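# Move a lying bottle upright into the crate

## Task

Pick up the bottle that lies on its side on the tray and set it standing upright inside the crate. It only counts if the bottle stays that way without the robot holding it. The crate and the tray must end neither tilted nor shifted from where they were. Anything the robot is touching at the finish must not settle downward by more than about a fingernail's thickness once released. Nothing may be dropped or knocked off the table.

## Robot and tools

Robot: two arms, left_arm and right_arm, each with six joints and a parallel gripper. Occasionally a held part gets a short tug or a loose object gets nudged; expect it.

Frame: one shared scene frame in metres. Origin sits on the table surface midway between the arms, +z is up, +x reaches out over the table, and left_arm is mounted on the +y side. The arm names are not image sides. Reported hand positions are approximate, worse when the arm is stretched far.

Tool execute_actions, argument actions: a list holding one action, one wait, or nothing. An empty list ({"actions": []}) only reports the state. An action is {"rows": [...], "steps": n} with n from 1 to 15 control steps of 1/30 s (default 15); each row covers one step and the final row repeats to fill the remaining steps. A wait is {"steps": n} with n up to 300 and no rows; it returns once that many steps have gone by since the previous result, counting your reply time. Optional pictures (true/false) controls whether camera images come back. A refused call sends nothing.

Row layout: always one flat list of 18 numbers covering both arms, even if one arm stays still. First left_arm: six absolute joint target angles in radians (waist, shoulder, elbow, forearm roll, wrist pitch, wrist roll, in the same order as the Joint positions line), then gripper position, force_limit, speed. Then the same nine for right_arm. These are absolute targets, not offsets. Joint ranges: waist, shoulder, forearm roll, wrist pitch, wrist roll each -6.283 to 6.283; elbow -2.792 to 2.792. A target more than 0.010 rad outside a range, and farther out than the current angle, gets the call refused. Real ends may differ by up to 0.010 rad; a target past the real end is clipped there and the result may note "joint sent to its limit" (possibly referring to an earlier, still-running move). No such note does not prove more room exists.

Gripper numbers, each in [-1, 1]: position +1 fully open (140 mm), about -0.8 pads touching, -1 closes until blocked. force_limit roughly 14 N at -1, 60 N at 0, 107 N at +1 (for parts up to 40 mm wide). speed roughly 30, 140, 250 mm/s at -1, 0, +1. To keep a gripper unchanged, resend its previous three numbers; a 0 is a real command. After closing with -1, confirm object_status is 2. Codes: 0 moving, 1 blocked while opening, 2 blocked while closing (holding), 3 reached target or pads met (thin items may still be held). To squeeze harder while at status 2, raise force_limit and switch position between -1 and -0.98. position_measured is in counts: 3 open, 230 pads met, not linear in mm. Fingers point along the gripper +z axis and close along its y axis. end_effector_position is the point between closed pads; fingertips extend about 33 mm beyond it closed, 9 mm open, and move about 24 mm farther out while closing, so keep clearance above surfaces.

Motion limits: joint targets change at most 2.09 rad/s (waist, shoulder), 3.14 (elbow), 3.93 (the three wrist joints), with 0.3 s to accelerate; an arm's joints are synchronized. Each target is held within 0.456 rad (waist, shoulder), 0.683 (elbow), 0.854 (wrist joints) of the measured angle, and targets are scaled back if they would put the gripper more than 70 mm from where it is. Between calls arms keep heading to the last row until they settle or a step is HELD.

Result lines: state per arm gives end_effector_position (m), end_effector_quat_wxyz, linear and angular velocity; Joint positions and Joint velocities per arm; joint torques (with offset, scale and noise). "joint command not followed" means the clearance check altered joint targets; HELD marks steps where your row was not (fully) sent. MOTOR HOT warns of overheating; OVER-TEMPERATURE FAULT brakes the arm. TORQUE FAULT or FORCE FAULT (contact torque at load limits: waist 299, shoulder 299, elbow 140, wrist joints 39.6 N m; or 144 N external force) freezes the arm 10 s and it yields to contact. Held weight adds load.

Tool zoom_image: camera (cam_head_left, cam_head_right, cam_high, cam_low, cam_left_wrist, cam_right_wrist) and region [x0, y0, x1, y1] in that camera's pixels, origin top-left, at most 504x504. Head and fixed cameras are 672x504, wrist cameras 504x504 fisheye; calibration matrices are given with small errors.

Tool finished_scene: argument scene (the current scene number); ends and grades it, irreversible. Replying with no tool call ends everything.

Avoid: arms colliding or pressing each other, dropping or slamming the bottle, shoving the crate or tray, knocking anything off the table, and pressing hard enough to fault. Release the bottle so it stands by itself before finishing, and move the grippers clear.

Each tool is called after ">>>" as name(argument=value, ...) on one line, values as JSON.

## Session

>>> execute_actions(actions=[])

Scene clock: 0.00 s of 6600.00 s.
left_arm: end_effector_position=(+0.2339, +0.2097, +0.2870) position_measured=3 object_status=3 end_effector_quat_wxyz=(-0.430, -0.445, +0.771, +0.152) end_effector_velocity=(+0.000, -0.000, +0.001) end_effector_angular_velocity=(-0.001, -0.000, +0.001) | right_arm: end_effector_position=(+0.8611, -0.1370, +0.3595) position_measured=3 object_status=3 end_effector_quat_wxyz=(+0.632, -0.589, -0.394, -0.313) end_effector_velocity=(-0.000, -0.000, -0.001) end_effector_angular_velocity=(-0.001, +0.000, +0.001)
Joint positions: left_arm=[-0.575  0.008  2.111 -0.656  1.731  3.153] | right_arm=[ 0.074  0.612  1.524  1.458  1.737 -0.052]
Joint velocities: left_arm=[ 0.    -0.    -0.001 -0.001  0.    -0.   ] | right_arm=[-0.     0.    -0.    -0.001 -0.     0.   ]
Joint torques (N m, as the joint torque sensors report them, + toward a larger angle): no reading

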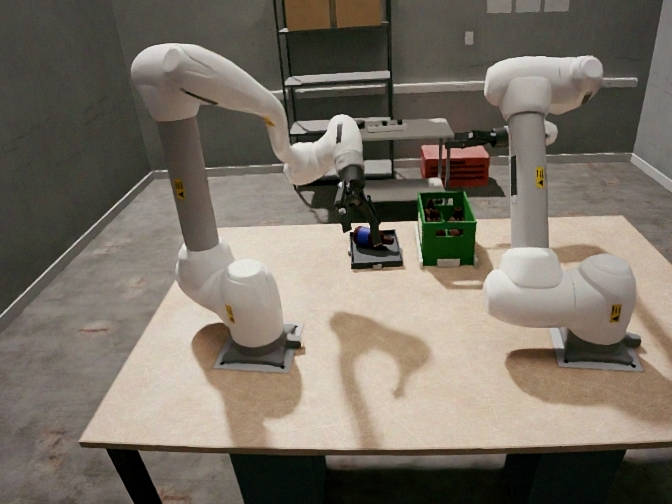

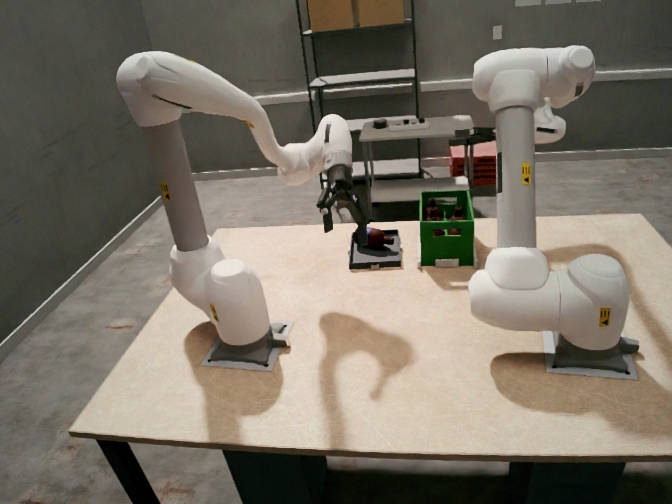

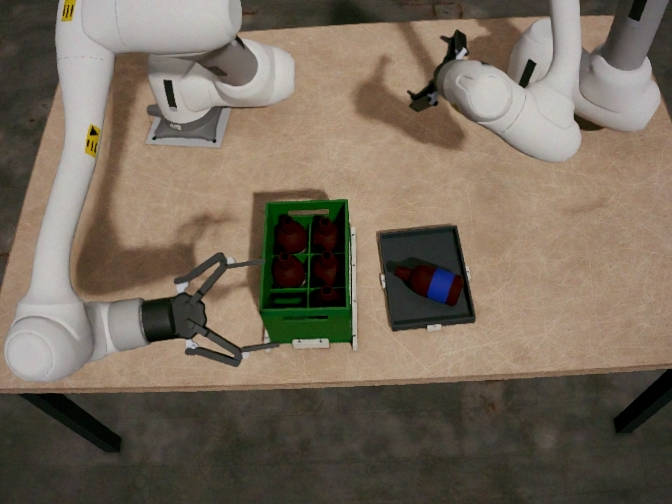

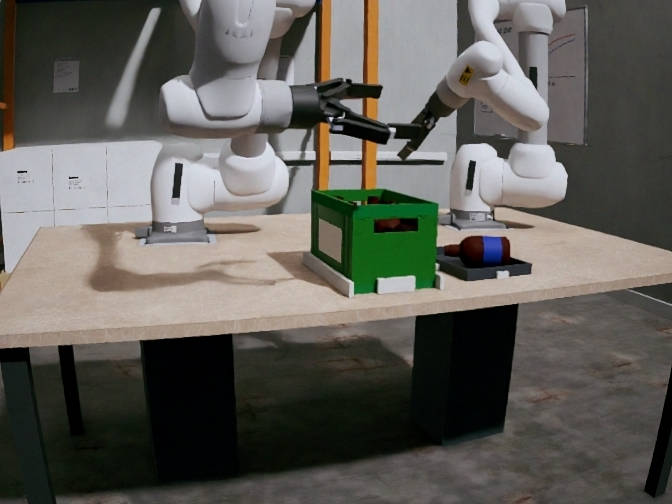

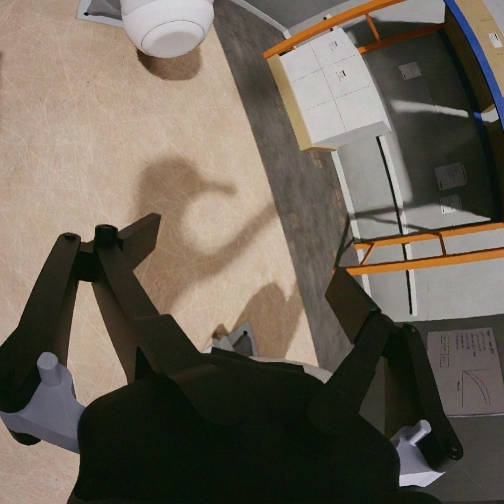

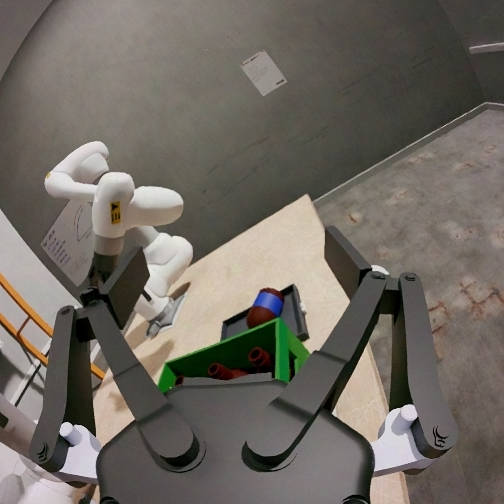

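>>> zoom_image(camera="cam_high", region=[240, 180, 500, 375])

>>> zoom_image(camera="cam_low", region=[290, 170, 550, 310])

>>> execute_actions(actions=[{"rows":[[-0.575,0.008,2.111,-0.656,1.731,3.153,1,0,0,-0.5,0.3,1.524,0,1.3,0,1,0,0]]}], pictures=false)

>>> execute_actions(actions=[{"rows":[[0,0.2,1.6,0,1.34,3.14,1,0,0,-0.5,0.3,1.524,0,1.3,0,1,0,0]]}], pictures=false)

>>> execute_actions(actions=[{"steps":45}])

Region (240, 180, 500, 375) of cam_high's 672x504 image, scaled by 1.938, with more detail than that image has; it fills the top 378 rows of this view, and the rest is white.

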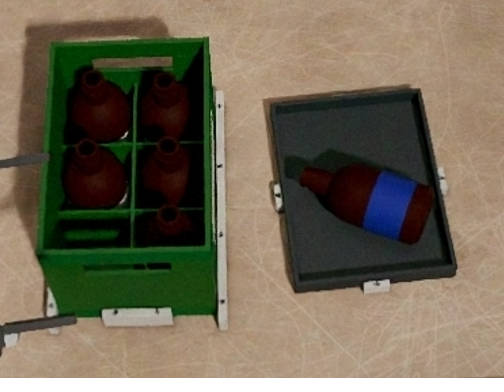

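Region (290, 170, 550, 310) of cam_low's 672x504 image, scaled by 1.938, with more detail than that image has; it fills the top 271 rows of this view, and the rest is white.

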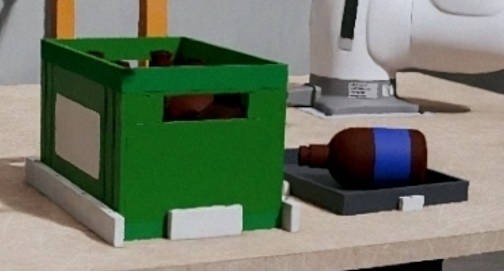

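Scene clock: 29.47 s of 6600.00 s.
left_arm: end_effector_position=(+0.2339, +0.2097, +0.2868) position_measured=3 object_status=3 end_effector_quat_wxyz=(-0.430, -0.445, +0.771, +0.152) end_effector_velocity=(+0.000, -0.000, +0.001) end_effector_angular_velocity=(+0.000, +0.001, -0.001) | right_arm: end_effector_position=(+0.8649, -0.3339, +0.3119) position_measured=3 object_status=3 end_effector_quat_wxyz=(-0.439, +0.735, +0.430, +0.287) end_effector_velocity=(-0.048, -0.447, -0.120) end_effector_angular_velocity=(-0.974, -0.059, -0.274)
Joint positions: left_arm=[-0.575  0.008  2.111 -0.656  1.731  3.153] | right_arm=[-0.137  0.488  1.524  1.053  1.564 -0.031]
Joint velocities: left_arm=[-0.     0.    -0.002 -0.     0.002 -0.001] | right_arm=[-0.407 -0.21  -0.002 -0.888 -0.293  0.035]
Joint torques (N m, as the joint torque sensors report them, + toward a larger angle): left_arm=[ -5.49 -34.11 -33.82   1.51   1.74   0.62] | right_arm=[ -2.13 -85.56 -37.45   3.12   0.59   0.78]
Steps of this call (steps 1 to 90: nothing new was sent; then 25.97 s passed at rest; steps 91 to 105: all 15 steps of this action). Readings (joint positions | what the end effector reports):
91: left_arm=[-0.575 0.008 2.111 -0.656 1.731 3.153] | right_arm=[0.074 0.611 1.524 1.458 1.737 -0.052] | left_arm position_measured=3 object_status=3 | right_arm position_measured=3 object_status=3
92: left_arm=[-0.575 0.008 2.111 -0.656 1.731 3.153] | right_arm=[0.071 0.609 1.524 1.451 1.734 -0.052] | left_arm position_measured=3 object_status=3 | right_arm position_measured=3 object_status=3
94: left_arm=[-0.575 0.008 2.111 -0.656 1.731 3.153] | right_arm=[0.041 0.590 1.524 1.395 1.706 -0.048] | left_arm position_measured=3 object_status=3 | right_arm position_measured=3 object_status=3
98: left_arm=[-0.575 0.008 2.111 -0.656 1.731 3.153] | right_arm=[-0.031 0.544 1.524 1.261 1.642 -0.041] | left_arm position_measured=3 object_status=3 | right_arm position_measured=3 object_status=3
105: the state above

Scene clock: 29.97 s of 6600.00 s.
left_arm: end_effector_position=(+0.4395, +0.2500, +0.2625) position_measured=3 object_status=3 end_effector_quat_wxyz=(-0.280, -0.540, +0.790, +0.075) end_effector_velocity=(+0.440, +0.174, -0.017) end_effector_angular_velocity=(+0.232, -0.681, +0.370) | right_arm: end_effector_position=(+0.8104, -0.5577, +0.2575) position_measured=3 object_status=3 end_effector_quat_wxyz=(-0.237, +0.839, +0.454, +0.183) end_effector_velocity=(-0.147, -0.445, -0.061) end_effector_angular_velocity=(-0.940, +0.099, -0.121)
Joint positions: left_arm=[-0.373  0.081  1.916 -0.406  1.582  3.148] | right_arm=[-0.306  0.4    1.524  0.586  1.44  -0.017]
Joint velocities: left_arm=[ 0.46   0.146 -0.388  0.497 -0.298 -0.011] | right_arm=[-0.299 -0.154 -0.001 -0.899 -0.216  0.026]
Joint torques (N m, as the joint torque sensors report them, + toward a larger angle): left_arm=[ -3.68 -45.37 -37.11   2.3    1.23   0.08] | right_arm=[ -1.81 -83.57 -38.64   4.45   0.92   0.37]
Steps of this call (steps 1 to 15: all 15 steps of this action). Readings (joint positions | what the end effector reports):
1: left_arm=[-0.575 0.008 2.111 -0.656 1.731 3.153] | right_arm=[-0.150 0.481 1.524 1.023 1.554 -0.030] | left_arm position_measured=3 object_status=3 | right_arm position_measured=3 object_status=3
2: left_arm=[-0.572 0.010 2.107 -0.651 1.728 3.153] | right_arm=[-0.163 0.474 1.524 0.992 1.544 -0.029] | left_arm position_measured=3 object_status=3 | right_arm position_measured=3 object_status=3
4: left_arm=[-0.544 0.021 2.076 -0.611 1.704 3.152] | right_arm=[-0.188 0.461 1.524 0.931 1.526 -0.027] | left_arm position_measured=3 object_status=3 | right_arm position_measured=3 object_status=3
8: left_arm=[-0.483 0.045 2.012 -0.529 1.655 3.151] | right_arm=[-0.234 0.438 1.524 0.805 1.493 -0.023] | left_arm position_measured=3 object_status=3 | right_arm position_measured=3 object_status=3
15: the state above

Scene clock: 31.47 s of 6600.00 s.
left_arm: end_effector_position=(+0.7640, +0.5068, +0.3006) position_measured=3 object_status=3 end_effector_quat_wxyz=(-0.001, +0.680, -0.733, +0.001) end_effector_velocity=(-0.000, +0.000, +0.001) end_effector_angular_velocity=(+0.000, -0.002, -0.001) | right_arm: end_effector_position=(+0.6800, -0.8538, +0.2723) position_measured=3 object_status=3 end_effector_quat_wxyz=(+0.008, +0.895, +0.447, +0.004) end_effector_velocity=(-0.000, +0.000, -0.000) end_effector_angular_velocity=(+0.001, +0.000, +0.000)
Joint positions: left_arm=[-0.    0.2   1.6  -0.    1.34  3.14] | right_arm=[-0.5    0.3    1.524  0.     1.3   -0.   ]
Joint velocities: left_arm=[ 0.    -0.002  0.     0.    -0.001  0.001] | right_arm=[ 0.    -0.     0.001  0.001  0.    -0.   ]
Joint torques (N m, as the joint torque sensors report them, + toward a larger angle): left_arm=[ -4.93 -61.29 -41.9    3.71   0.42   0.51] | right_arm=[ -3.12 -71.67 -40.03   3.78  -0.32   0.72]
Steps of this call (steps 1 to 45: the robot went on to your last target). Readings (joint positions | what the end effector reports):
1: left_arm=[-0.358 0.086 1.903 -0.389 1.572 3.148] | right_arm=[-0.316 0.395 1.524 0.555 1.433 -0.016] | left_arm position_measured=3 object_status=3 | right_arm position_measured=3 object_status=3
2: left_arm=[-0.343 0.091 1.890 -0.372 1.562 3.148] | right_arm=[-0.326 0.390 1.524 0.525 1.426 -0.015] | left_arm position_measured=3 object_status=3 | right_arm position_measured=3 object_status=3
4: left_arm=[-0.312 0.101 1.864 -0.339 1.542 3.147] | right_arm=[-0.346 0.379 1.524 0.465 1.412 -0.013] | left_arm position_measured=3 object_status=3 | right_arm position_measured=3 object_status=3
8: left_arm=[-0.252 0.120 1.814 -0.274 1.504 3.146] | right_arm=[-0.385 0.359 1.524 0.347 1.383 -0.010] | left_arm position_measured=3 object_status=3 | right_arm position_measured=3 object_status=3
45: the state above
All arms were judged still, so your last target was given up. Only a new action makes them travel on or press farther. Fingers that are still opening or closing keep moving.
camera_calibration (this result's frames):
cam_left_wrist: T_world_to_cam=[[-0.97728, -0.210478, 0.024964, 0.842709], [-0.192187, 0.929639, 0.314381, -0.406463], [-0.0893779, 0.302441, -0.948969, 0.387594], [0, 0, 0, 1]] pos_world=[0.780088, 0.438012, 0.474561]
cam_right_wrist: T_world_to_cam=[[0.7472, -0.661494, 0.0641784, -1.10241], [-0.618035, -0.656091, 0.433103, -0.248109], [-0.244388, -0.363279, -0.899057, 0.284924], [0, 0, 0, 1]] pos_world=[0.740014, -0.788514, 0.43437]

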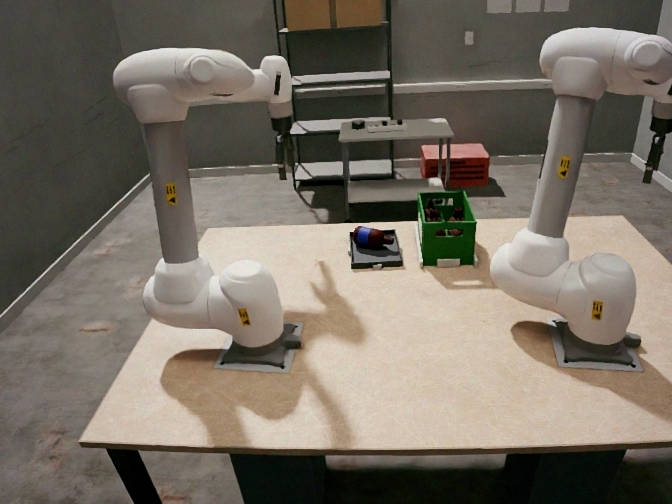

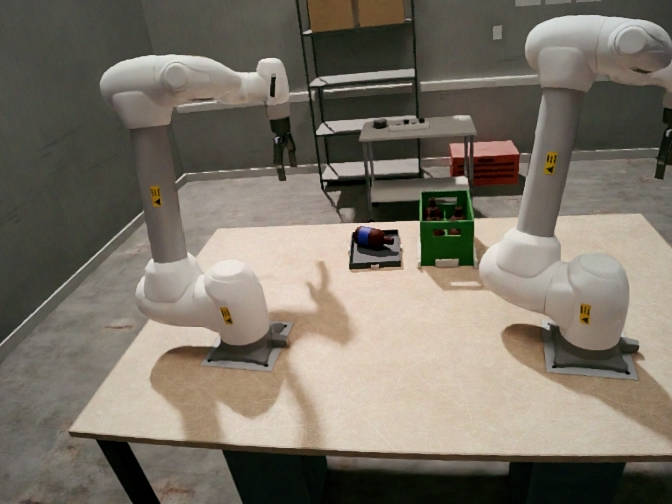

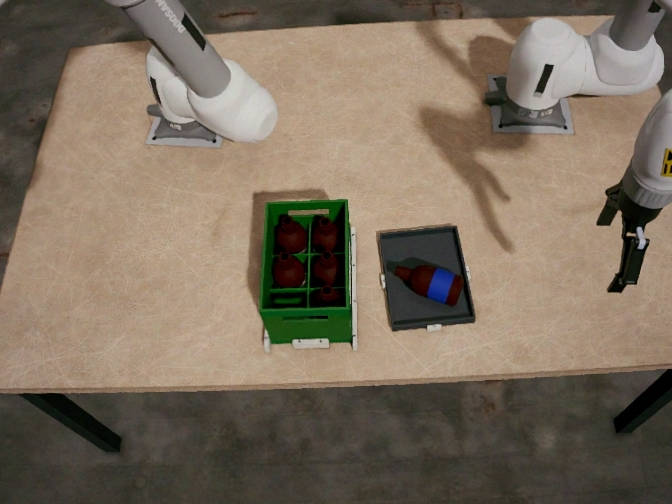

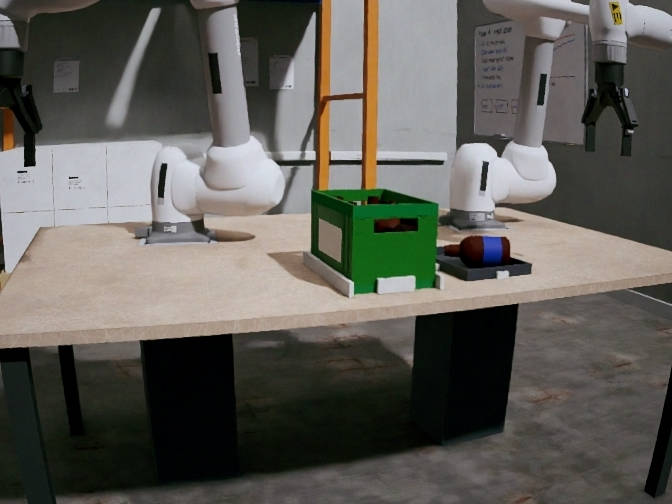

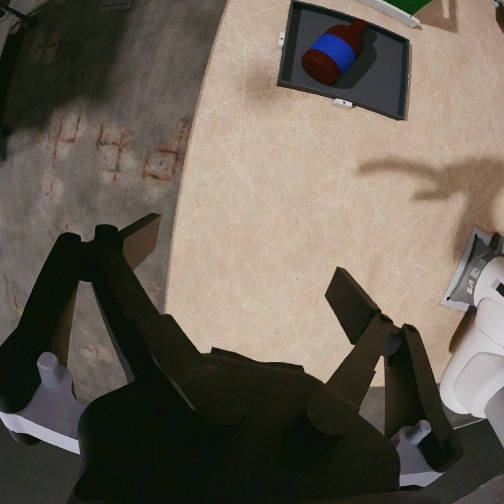

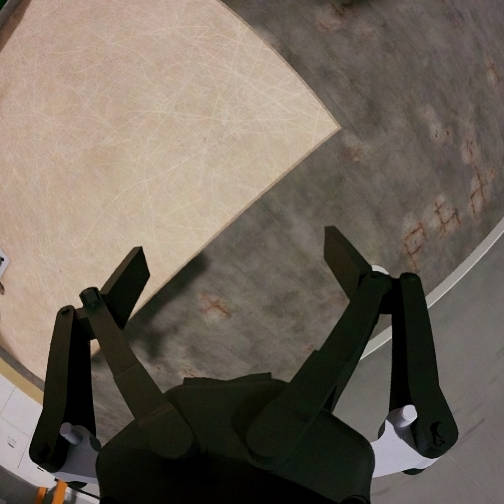

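>>> execute_actions(actions=[{"rows":[[-0.662,0.348,1.7415,0.515,1.280,2.598,0.6,0,0,-0.5,0.3,1.524,0,1.3,0,1,0,0]]}], pictures=false)

>>> execute_actions(actions=[{"steps":45}])

Scene clock: 86.23 s of 6600.00 s.
left_arm: end_effector_position=(+0.7437, +0.3773, +0.2141) position_measured=53 object_status=3 end_effector_quat_wxyz=(+0.103, -0.625, +0.765, +0.117) end_effector_velocity=(-0.078, -0.359, -0.125) end_effector_angular_velocity=(+0.531, -0.149, -0.491) | right_arm: end_effector_position=(+0.6800, -0.8538, +0.2723) position_measured=3 object_status=3 end_effector_quat_wxyz=(+0.008, +0.895, +0.447, +0.004) end_effector_velocity=(+0.001, -0.000, +0.001) end_effector_angular_velocity=(-0.000, -0.002, -0.000)
Joint positions: left_arm=[-0.341  0.287  1.683  0.301  1.305  2.823] | right_arm=[-0.5    0.3    1.524  0.     1.3    0.   ]
Joint velocities: left_arm=[-0.798  0.152  0.146  0.53  -0.061 -0.556] | right_arm=[-0.    -0.    -0.001  0.001  0.     0.   ]
Joint torques (N m, as the joint torque sensors report them, + toward a larger angle): left_arm=[ -6.33 -69.68 -38.51   4.27   0.52   0.49] | right_arm=[ -3.36 -71.65 -40.26   3.69  -0.4    0.93]
Steps of this call (steps 1 to 90: nothing new was sent; then 51.27 s passed at rest; steps 91 to 105: all 15 steps of this action). Readings (joint positions | what the end effector reports):
91: left_arm=[-0.000 0.200 1.600 0.000 1.340 3.140] | right_arm=[-0.500 0.300 1.524 0.000 1.300 0.000] | left_arm position_measured=3 object_status=0 | right_arm position_measured=3 object_status=3
92: left_arm=[-0.003 0.201 1.601 0.005 1.339 3.135] | right_arm=[-0.500 0.300 1.524 0.000 1.300 0.000] | left_arm position_measured=6 object_status=0 | right_arm position_measured=3 object_status=3
94: left_arm=[-0.033 0.211 1.610 0.038 1.336 3.100] | right_arm=[-0.500 0.300 1.524 -0.000 1.300 0.000] | left_arm position_measured=21 object_status=0 | right_arm position_measured=3 object_status=3
98: left_arm=[-0.149 0.246 1.644 0.160 1.321 2.972] | right_arm=[-0.500 0.300 1.524 -0.000 1.300 0.000] | left_arm position_measured=50 object_status=0 | right_arm position_measured=3 object_status=3
105: the state above

Scene clock: 87.73 s of 6600.00 s.
left_arm: end_effector_position=(+0.6987, +0.2328, +0.1702) position_measured=53 object_status=3 end_effector_quat_wxyz=(+0.216, -0.532, +0.806, +0.142) end_effector_velocity=(+0.000, +0.000, +0.000) end_effector_angular_velocity=(+0.002, -0.001, -0.000) | right_arm: end_effector_position=(+0.6800, -0.8538, +0.2723) position_measured=3 object_status=3 end_effector_quat_wxyz=(+0.008, +0.895, +0.447, +0.004) end_effector_velocity=(-0.001, +0.001, -0.001) end_effector_angular_velocity=(+0.002, +0.001, -0.000)
Joint positions: left_arm=[-0.662  0.348  1.742  0.515  1.28   2.598] | right_arm=[-0.5    0.3    1.524 -0.     1.3    0.   ]
Joint velocities: left_arm=[-0.     0.    -0.     0.002  0.001 -0.001] | right_arm=[-0.    -0.     0.002  0.001 -0.    -0.   ]
Joint torques (N m, as the joint torque sensors report them, + toward a larger angle): left_arm=[ -3.76 -72.66 -37.14   3.84   1.03   0.42] | right_arm=[ -3.32 -71.41 -39.97   3.65  -0.33   0.85]
Steps of this call (steps 1 to 30: the robot went on to your last target; steps 31 to 45: nothing new was sent). Readings (joint positions | what the end effector reports):
1: left_arm=[-0.368 0.292 1.688 0.319 1.303 2.804] | right_arm=[-0.500 0.300 1.524 -0.000 1.300 0.000] | left_arm position_measured=53 object_status=3 | right_arm position_measured=3 object_status=3
2: left_arm=[-0.395 0.297 1.693 0.337 1.301 2.785] | right_arm=[-0.500 0.300 1.524 -0.000 1.300 0.000] | left_arm position_measured=53 object_status=3 | right_arm position_measured=3 object_status=3
4: left_arm=[-0.449 0.307 1.702 0.373 1.297 2.748] | right_arm=[-0.500 0.300 1.524 0.000 1.300 0.000] | left_arm position_measured=53 object_status=3 | right_arm position_measured=3 object_status=3
8: left_arm=[-0.556 0.328 1.722 0.444 1.288 2.672] | right_arm=[-0.500 0.300 1.524 -0.000 1.300 0.000] | left_arm position_measured=53 object_status=3 | right_arm position_measured=3 object_status=3
45: the state above
All arms were judged still, so your last target was given up. Only a new action makes them travel on or press farther. Fingers that are still opening or closing keep moving.
camera_calibration (this result's frames):
cam_left_wrist: T_world_to_cam=[[-0.983176, 0.138381, -0.119226, 0.671923], [0.00807212, 0.685007, 0.728491, -0.276655], [0.18248, 0.715273, -0.6746, 0.0081346], [0, 0, 0, 1]] pos_world=[0.661367, 0.0907116, 0.28714]
cam_right_wrist: T_world_to_cam=[[0.747198, -0.661493, 0.0642065, -1.10243], [-0.618045, -0.656083, 0.4331, -0.248101], [-0.244368, -0.363294, -0.899056, 0.28491], [0, 0, 0, 1]] pos_world=[0.740021, -0.788519, 0.434386]

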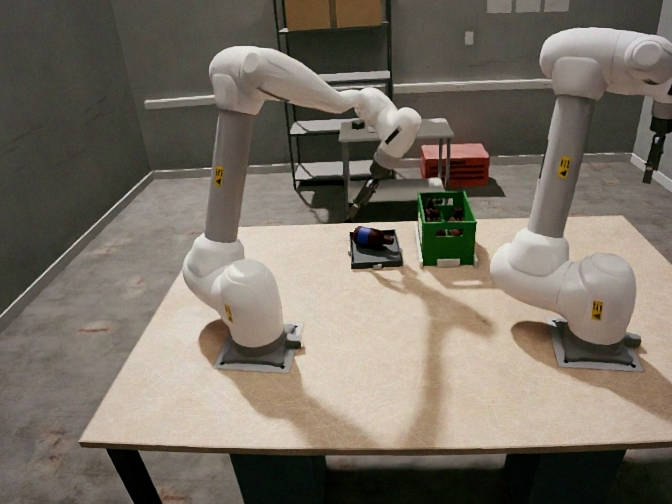

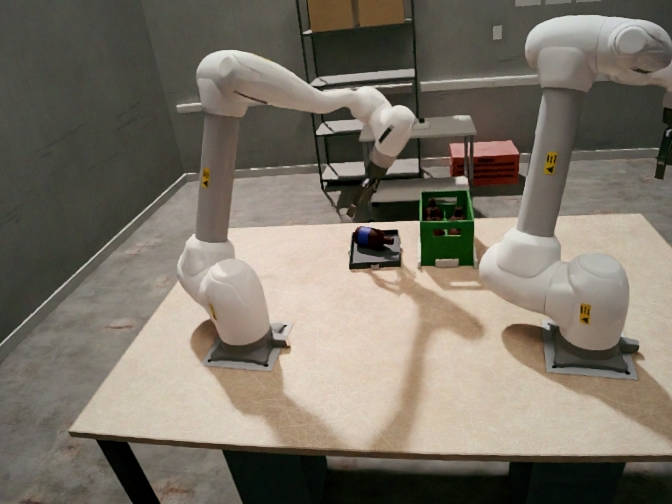

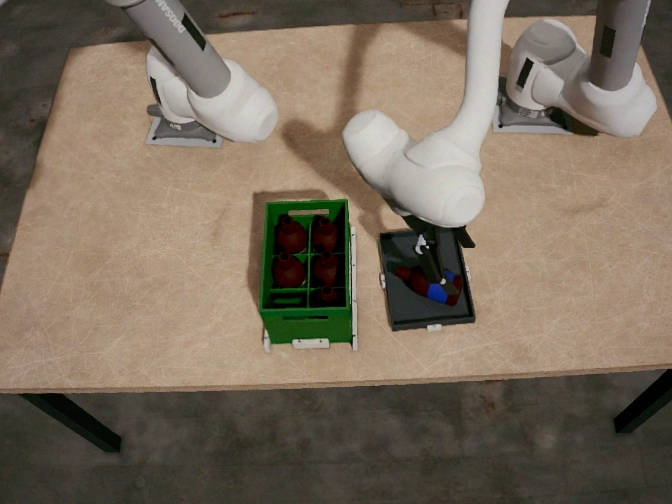

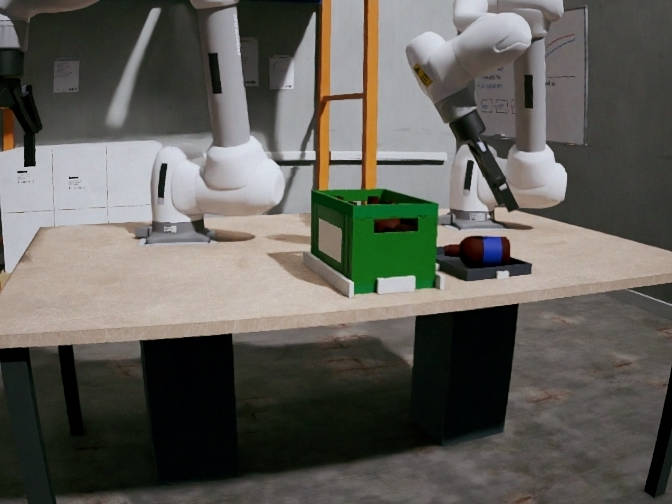

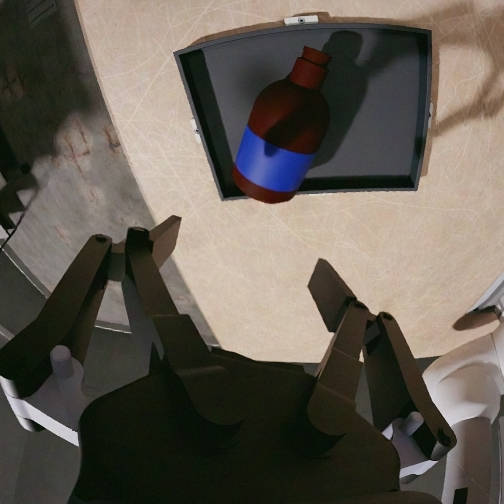

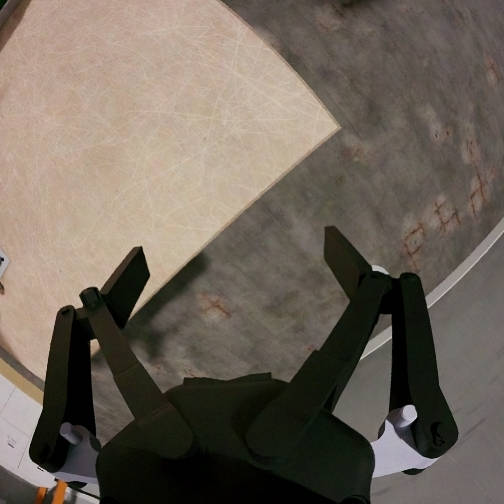

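>>> execute_actions(actions=[{"rows":[[-0.685,0.428,1.803,0.543,1.160,2.522,0.47,0,0,-0.5,0.3,1.524,0,1.3,0,1,0,0]]}], pictures=false)

>>> execute_actions(actions=[{"steps":15}])

Scene clock: 99.13 s of 6600.00 s.
left_arm: end_effector_position=(+0.6933, +0.2184, +0.0863) position_measured=70 object_status=3 end_effector_quat_wxyz=(+0.218, -0.522, +0.812, +0.141) end_effector_velocity=(-0.001, +0.000, -0.002) end_effector_angular_velocity=(+0.001, +0.002, +0.000) | right_arm: end_effector_position=(+0.6800, -0.8538, +0.2723) position_measured=3 object_status=3 end_effector_quat_wxyz=(+0.008, +0.895, +0.447, +0.004) end_effector_velocity=(-0.000, +0.000, +0.001) end_effector_angular_velocity=(+0.000, -0.001, -0.000)
Joint positions: left_arm=[-0.685  0.428  1.803  0.543  1.16   2.522] | right_arm=[-0.5    0.3    1.524 -0.     1.3    0.   ]
Joint velocities: left_arm=[-0.     0.003  0.001  0.    -0.001 -0.001] | right_arm=[ 0.    -0.001  0.     0.001 -0.     0.   ]
Joint torques (N m, as the joint torque sensors report them, + toward a larger angle): left_arm=[ -4.26 -76.36 -35.07   3.66   0.92   0.71] | right_arm=[ -3.85 -71.32 -39.79   3.71  -0.42   0.81]
Steps of this call (steps 1 to 90: nothing new was sent; then 7.90 s passed at rest; steps 91 to 105: all 15 steps of this action). Readings (joint positions | what the end effector reports):
91: left_arm=[-0.662 0.348 1.742 0.515 1.280 2.598] | right_arm=[-0.500 0.300 1.524 -0.000 1.300 0.000] | left_arm position_measured=53 object_status=0 | right_arm position_measured=3 object_status=3
92: left_arm=[-0.663 0.351 1.744 0.517 1.274 2.594] | right_arm=[-0.500 0.300 1.524 -0.000 1.300 -0.000] | left_arm position_measured=56 object_status=0 | right_arm position_measured=3 object_status=3
94: left_arm=[-0.671 0.379 1.766 0.526 1.232 2.568] | right_arm=[-0.500 0.300 1.524 -0.000 1.300 0.000] | left_arm position_measured=69 object_status=0 | right_arm position_measured=3 object_status=3
98: left_arm=[-0.684 0.425 1.800 0.542 1.166 2.526] | right_arm=[-0.500 0.300 1.524 -0.000 1.300 0.000] | left_arm position_measured=70 object_status=0 | right_arm position_measured=3 object_status=3
105: the state above

Scene clock: 99.63 s of 6600.00 s.
left_arm: end_effector_position=(+0.6933, +0.2184, +0.0862) position_measured=70 object_status=3 end_effector_quat_wxyz=(+0.218, -0.522, +0.812, +0.141) end_effector_velocity=(-0.000, +0.001, -0.000) end_effector_angular_velocity=(+0.001, +0.001, -0.002) | right_arm: end_effector_position=(+0.6800, -0.8538, +0.2723) position_measured=3 object_status=3 end_effector_quat_wxyz=(+0.008, +0.895, +0.447, +0.004) end_effector_velocity=(+0.000, -0.001, +0.001) end_effector_angular_velocity=(-0.002, -0.001, +0.000)
Joint positions: left_arm=[-0.685  0.428  1.803  0.543  1.16   2.522] | right_arm=[-0.5    0.3    1.524 -0.     1.3    0.   ]
Joint velocities: left_arm=[ 0.     0.     0.001  0.001 -0.     0.001] | right_arm=[-0.     0.    -0.002 -0.001  0.    -0.   ]
Joint torques (N m, as the joint torque sensors report them, + toward a larger angle): left_arm=[ -4.8  -76.21 -34.71   3.49   1.04   0.44] | right_arm=[ -2.74 -70.92 -40.08   3.66  -0.41   0.68]
Steps of this call (steps 1 to 15: the robot went on to your last target). Readings (joint positions | what the end effector reports):
1: left_arm=[-0.685 0.428 1.803 0.543 1.160 2.522] | right_arm=[-0.500 0.300 1.524 -0.000 1.300 0.000] | left_arm position_measured=70 object_status=3 | right_arm position_measured=3 object_status=3
2: left_arm=[-0.685 0.428 1.803 0.543 1.160 2.522] | right_arm=[-0.500 0.300 1.524 -0.000 1.300 0.000] | left_arm position_measured=70 object_status=3 | right_arm position_measured=3 object_status=3
4: left_arm=[-0.685 0.428 1.803 0.543 1.160 2.522] | right_arm=[-0.500 0.300 1.524 -0.000 1.300 0.000] | left_arm position_measured=70 object_status=3 | right_arm position_measured=3 object_status=3
8: left_arm=[-0.685 0.428 1.803 0.543 1.160 2.522] | right_arm=[-0.500 0.300 1.524 -0.000 1.300 0.000] | left_arm position_measured=70 object_status=3 | right_arm position_measured=3 object_status=3
15: the state above
All arms were judged still, so your last target was given up. Only a new action makes them travel on or press farther. Fingers that are still opening or closing keep moving.
camera_calibration (this result's frames):
cam_left_wrist: T_world_to_cam=[[-0.97971, 0.161376, -0.118854, 0.65112], [0.023812, 0.682546, 0.730454, -0.216129], [0.199001, 0.712803, -0.67254, -0.0483907], [0, 0, 0, 1]] pos_world=[0.652685, 0.0769365, 0.202716]
cam_right_wrist: T_world_to_cam=[[0.747198, -0.661493, 0.0642065, -1.10243], [-0.618045, -0.656083, 0.4331, -0.248101], [-0.244368, -0.363294, -0.899056, 0.28491], [0, 0, 0, 1]] pos_world=[0.740021, -0.788519, 0.434386]

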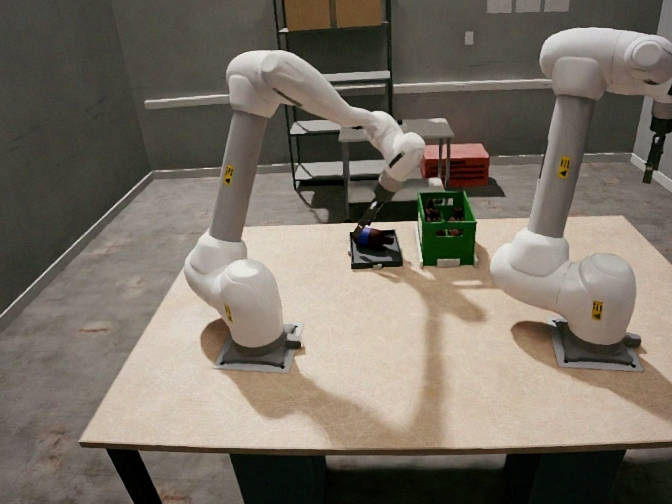

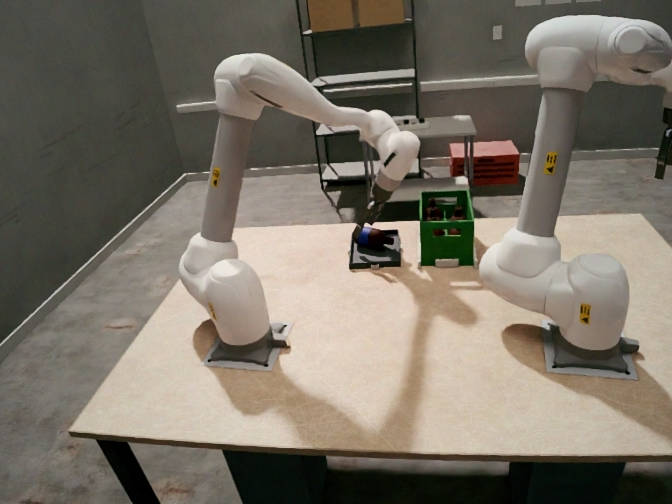

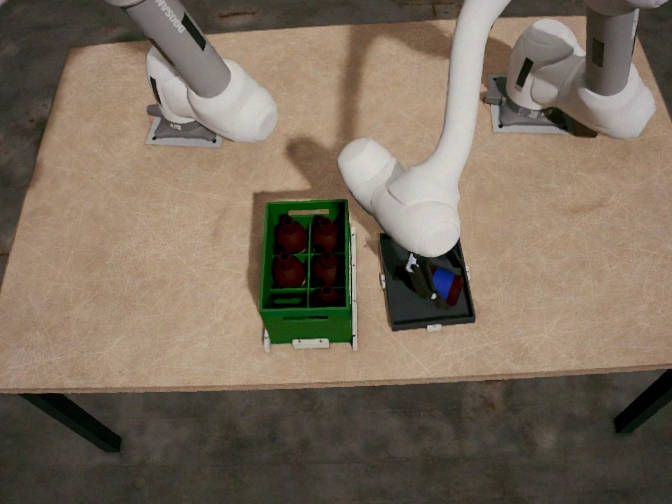

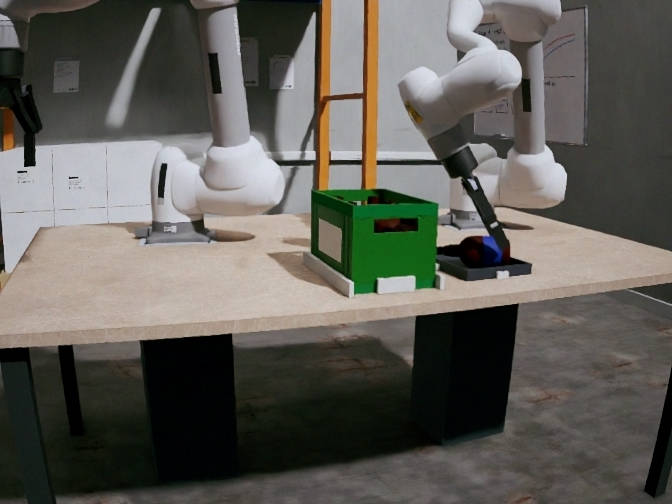

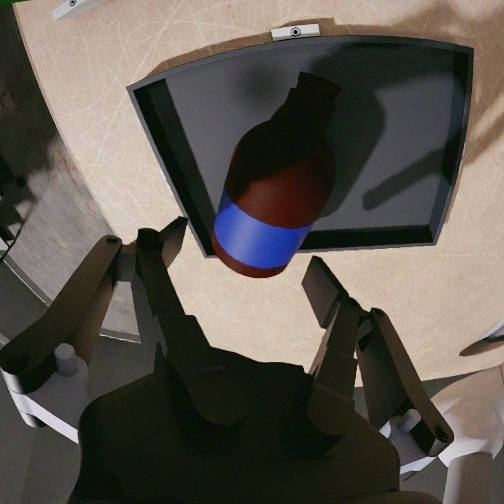

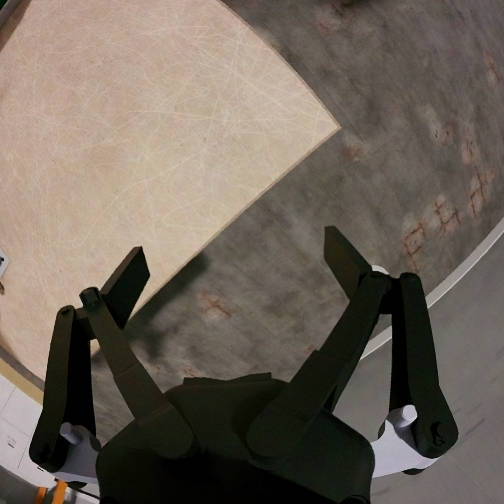

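>>> execute_actions(actions=[{"rows":[[-0.711,0.4175,1.820,0.543,1.154,2.482,0.47,0,0,-0.5,0.3,1.524,0,1.3,0,1,0,0]],"steps":12}], pictures=false)

>>> execute_actions(actions=[{"rows":[[-0.711,0.435,1.833,0.55,1.127,2.465,0.47,0,0,-0.5,0.3,1.524,0,1.3,0,1,0,0],[-0.711,0.435,1.833,0.55,1.127,2.465,0.47,0,0,-0.5,0.3,1.524,0,1.3,0,1,0,0],[-0.711,0.435,1.833,0.55,1.127,2.465,0.47,0,0,-0.5,0.3,1.524,0,1.3,0,1,0,0],[-0.711,0.435,1.833,0.55,1.127,2.465,0.47,0,0,-0.5,0.3,1.524,0,1.3,0,1,0,0],[-0.711,0.453,1.8457,0.556,1.100,2.447,0.47,0,0,-0.5,0.3,1.524,0,1.3,0,1,0,0]]}])

Scene clock: 113.20 s of 6600.00 s.
left_arm: end_effector_position=(+0.6791, +0.2085, +0.0857) position_measured=70 object_status=3 end_effector_quat_wxyz=(+0.222, -0.527, +0.809, +0.134) end_effector_velocity=(+0.000, -0.000, +0.001) end_effector_angular_velocity=(+0.000, -0.002, -0.003) | right_arm: end_effector_position=(+0.6800, -0.8538, +0.2723) position_measured=3 object_status=3 end_effector_quat_wxyz=(+0.008, +0.895, +0.447, +0.004) end_effector_velocity=(-0.000, +0.000, -0.001) end_effector_angular_velocity=(+0.001, +0.001, +0.000)
Joint positions: left_arm=[-0.711  0.418  1.82   0.543  1.154  2.482] | right_arm=[-0.5    0.3    1.524  0.     1.3    0.   ]
Joint velocities: left_arm=[-0.001 -0.001  0.     0.002 -0.     0.   ] | right_arm=[ 0.     0.     0.001 -0.    -0.     0.   ]
Joint torques (N m, as the joint torque sensors report them, + toward a larger angle): left_arm=[ -3.13 -73.61 -35.62   3.56   0.86   0.45] | right_arm=[ -4.43 -72.35 -39.94   3.74  -0.44   0.71]
Steps of this call (steps 1 to 90: nothing new was sent; then 10.17 s passed at rest; steps 91 to 102: all 12 steps of this action). Readings (joint positions | what the end effector reports):
91: left_arm=[-0.685 0.428 1.803 0.543 1.160 2.522] | right_arm=[-0.500 0.300 1.524 -0.000 1.300 0.000] | left_arm position_measured=70 object_status=3 | right_arm position_measured=3 object_status=3
92: left_arm=[-0.688 0.427 1.805 0.543 1.159 2.517] | right_arm=[-0.500 0.300 1.524 -0.000 1.300 0.000] | left_arm position_measured=70 object_status=3 | right_arm position_measured=3 object_status=3
94: left_arm=[-0.703 0.421 1.815 0.543 1.156 2.494] | right_arm=[-0.500 0.300 1.524 -0.000 1.300 0.000] | left_arm position_measured=70 object_status=3 | right_arm position_measured=3 object_status=3
98: left_arm=[-0.710 0.418 1.820 0.543 1.154 2.483] | right_arm=[-0.500 0.300 1.524 -0.000 1.300 0.000] | left_arm position_measured=70 object_status=3 | right_arm position_measured=3 object_status=3
102: the state above

Scene clock: 113.70 s of 6600.00 s.
left_arm: end_effector_position=(+0.6774, +0.2092, +0.0499) position_measured=70 object_status=3 end_effector_quat_wxyz=(+0.221, -0.527, +0.810, +0.133) end_effector_velocity=(-0.000, +0.000, -0.002) end_effector_angular_velocity=(-0.000, +0.001, -0.000) | right_arm: end_effector_position=(+0.6800, -0.8538, +0.2723) position_measured=3 object_status=3 end_effector_quat_wxyz=(+0.008, +0.895, +0.447, +0.004) end_effector_velocity=(+0.001, +0.000, +0.001) end_effector_angular_velocity=(+0.001, -0.002, -0.001)
Joint positions: left_arm=[-0.711  0.453  1.846  0.556  1.1    2.447] | right_arm=[-0.5    0.3    1.524 -0.     1.3    0.   ]
Joint velocities: left_arm=[ 0.     0.001  0.001 -0.    -0.002 -0.   ] | right_arm=[-0.    -0.    -0.001  0.002  0.     0.   ]
Joint torques (N m, as the joint torque sensors report them, + toward a larger angle): left_arm=[ -5.28 -78.69 -32.16   3.65   0.79   0.07] | right_arm=[ -3.46 -72.15 -39.83   3.76  -0.38   0.69]
Steps of this call (steps 1 to 15: all 15 steps of this action). Readings (joint positions | what the end effector reports):
1: left_arm=[-0.711 0.418 1.820 0.543 1.154 2.482] | right_arm=[-0.500 0.300 1.524 0.000 1.300 0.000] | left_arm position_measured=70 object_status=3 | right_arm position_measured=3 object_status=3
2: left_arm=[-0.711 0.420 1.822 0.544 1.149 2.479] | right_arm=[-0.500 0.300 1.524 -0.000 1.300 0.000] | left_arm position_measured=70 object_status=3 | right_arm position_measured=3 object_status=3
4: left_arm=[-0.711 0.431 1.830 0.548 1.134 2.469] | right_arm=[-0.500 0.300 1.524 -0.000 1.300 0.000] | left_arm position_measured=70 object_status=3 | right_arm position_measured=3 object_status=3
8: left_arm=[-0.711 0.448 1.842 0.554 1.108 2.452] | right_arm=[-0.500 0.300 1.524 -0.000 1.300 0.000] | left_arm position_measured=70 object_status=3 | right_arm position_measured=3 object_status=3
15: the state above
camera_calibration (this result's frames):
cam_left_wrist: T_world_to_cam=[[-0.978804, 0.153523, -0.135546, 0.63462], [0.00830396, 0.691061, 0.722748, -0.173842], [0.204629, 0.706304, -0.677689, -0.0651996], [0, 0, 0, 1]] pos_world=[0.635954, 0.0687579, 0.167479]
cam_right_wrist: T_world_to_cam=[[0.747198, -0.661493, 0.0642063, -1.10243], [-0.618045, -0.656083, 0.4331, -0.248101], [-0.244368, -0.363294, -0.899056, 0.28491], [0, 0, 0, 1]] pos_world=[0.740021, -0.788519, 0.434386]

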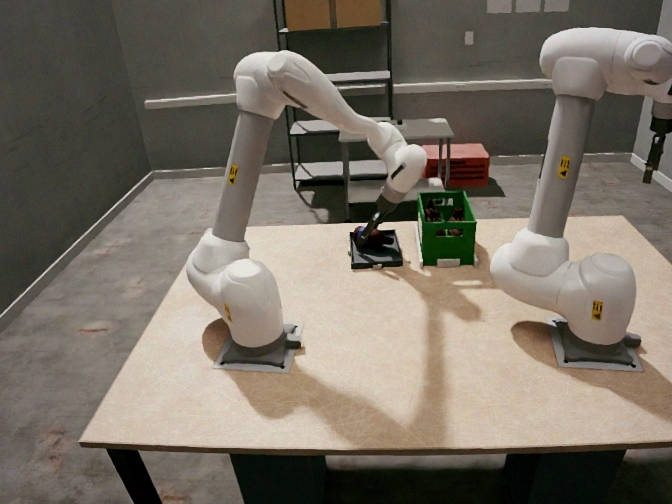

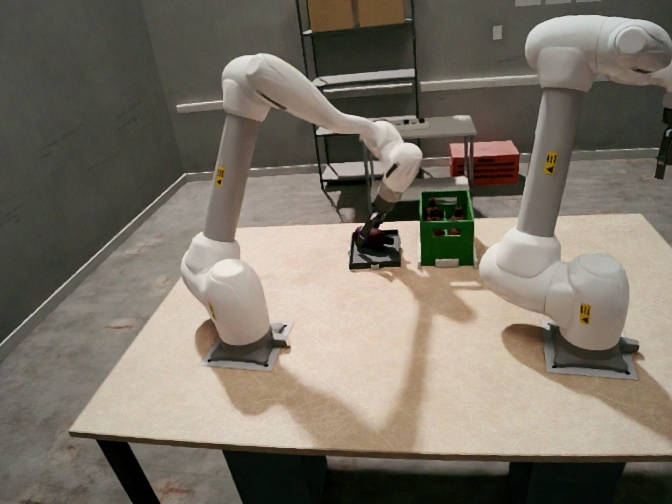

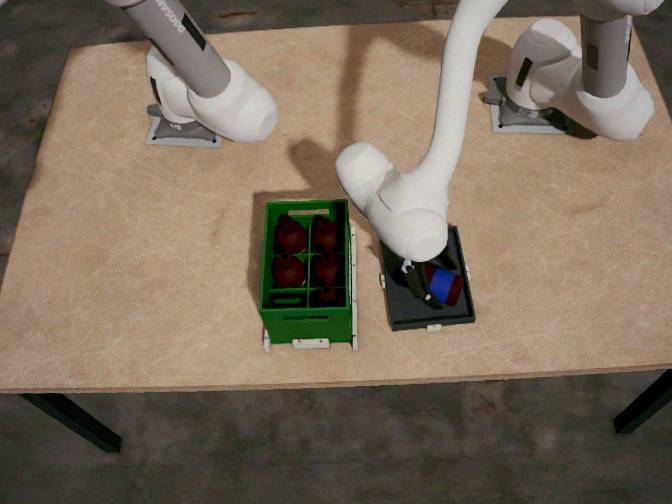

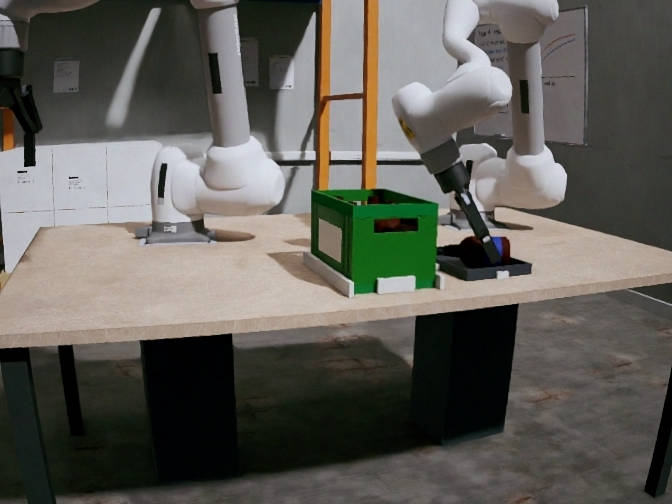

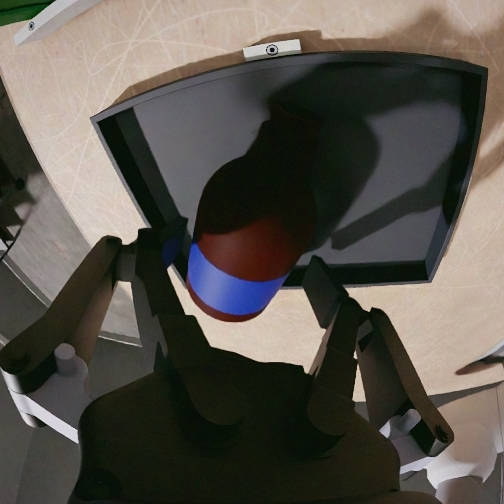

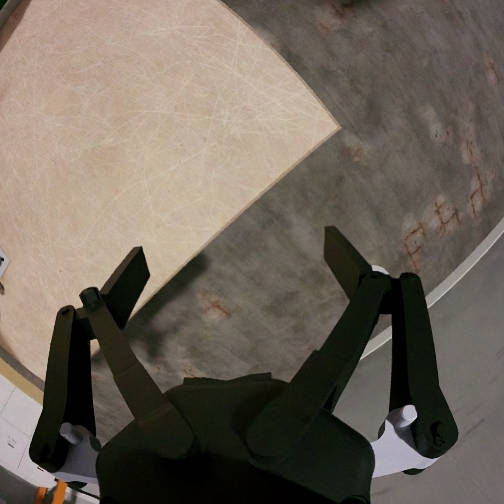

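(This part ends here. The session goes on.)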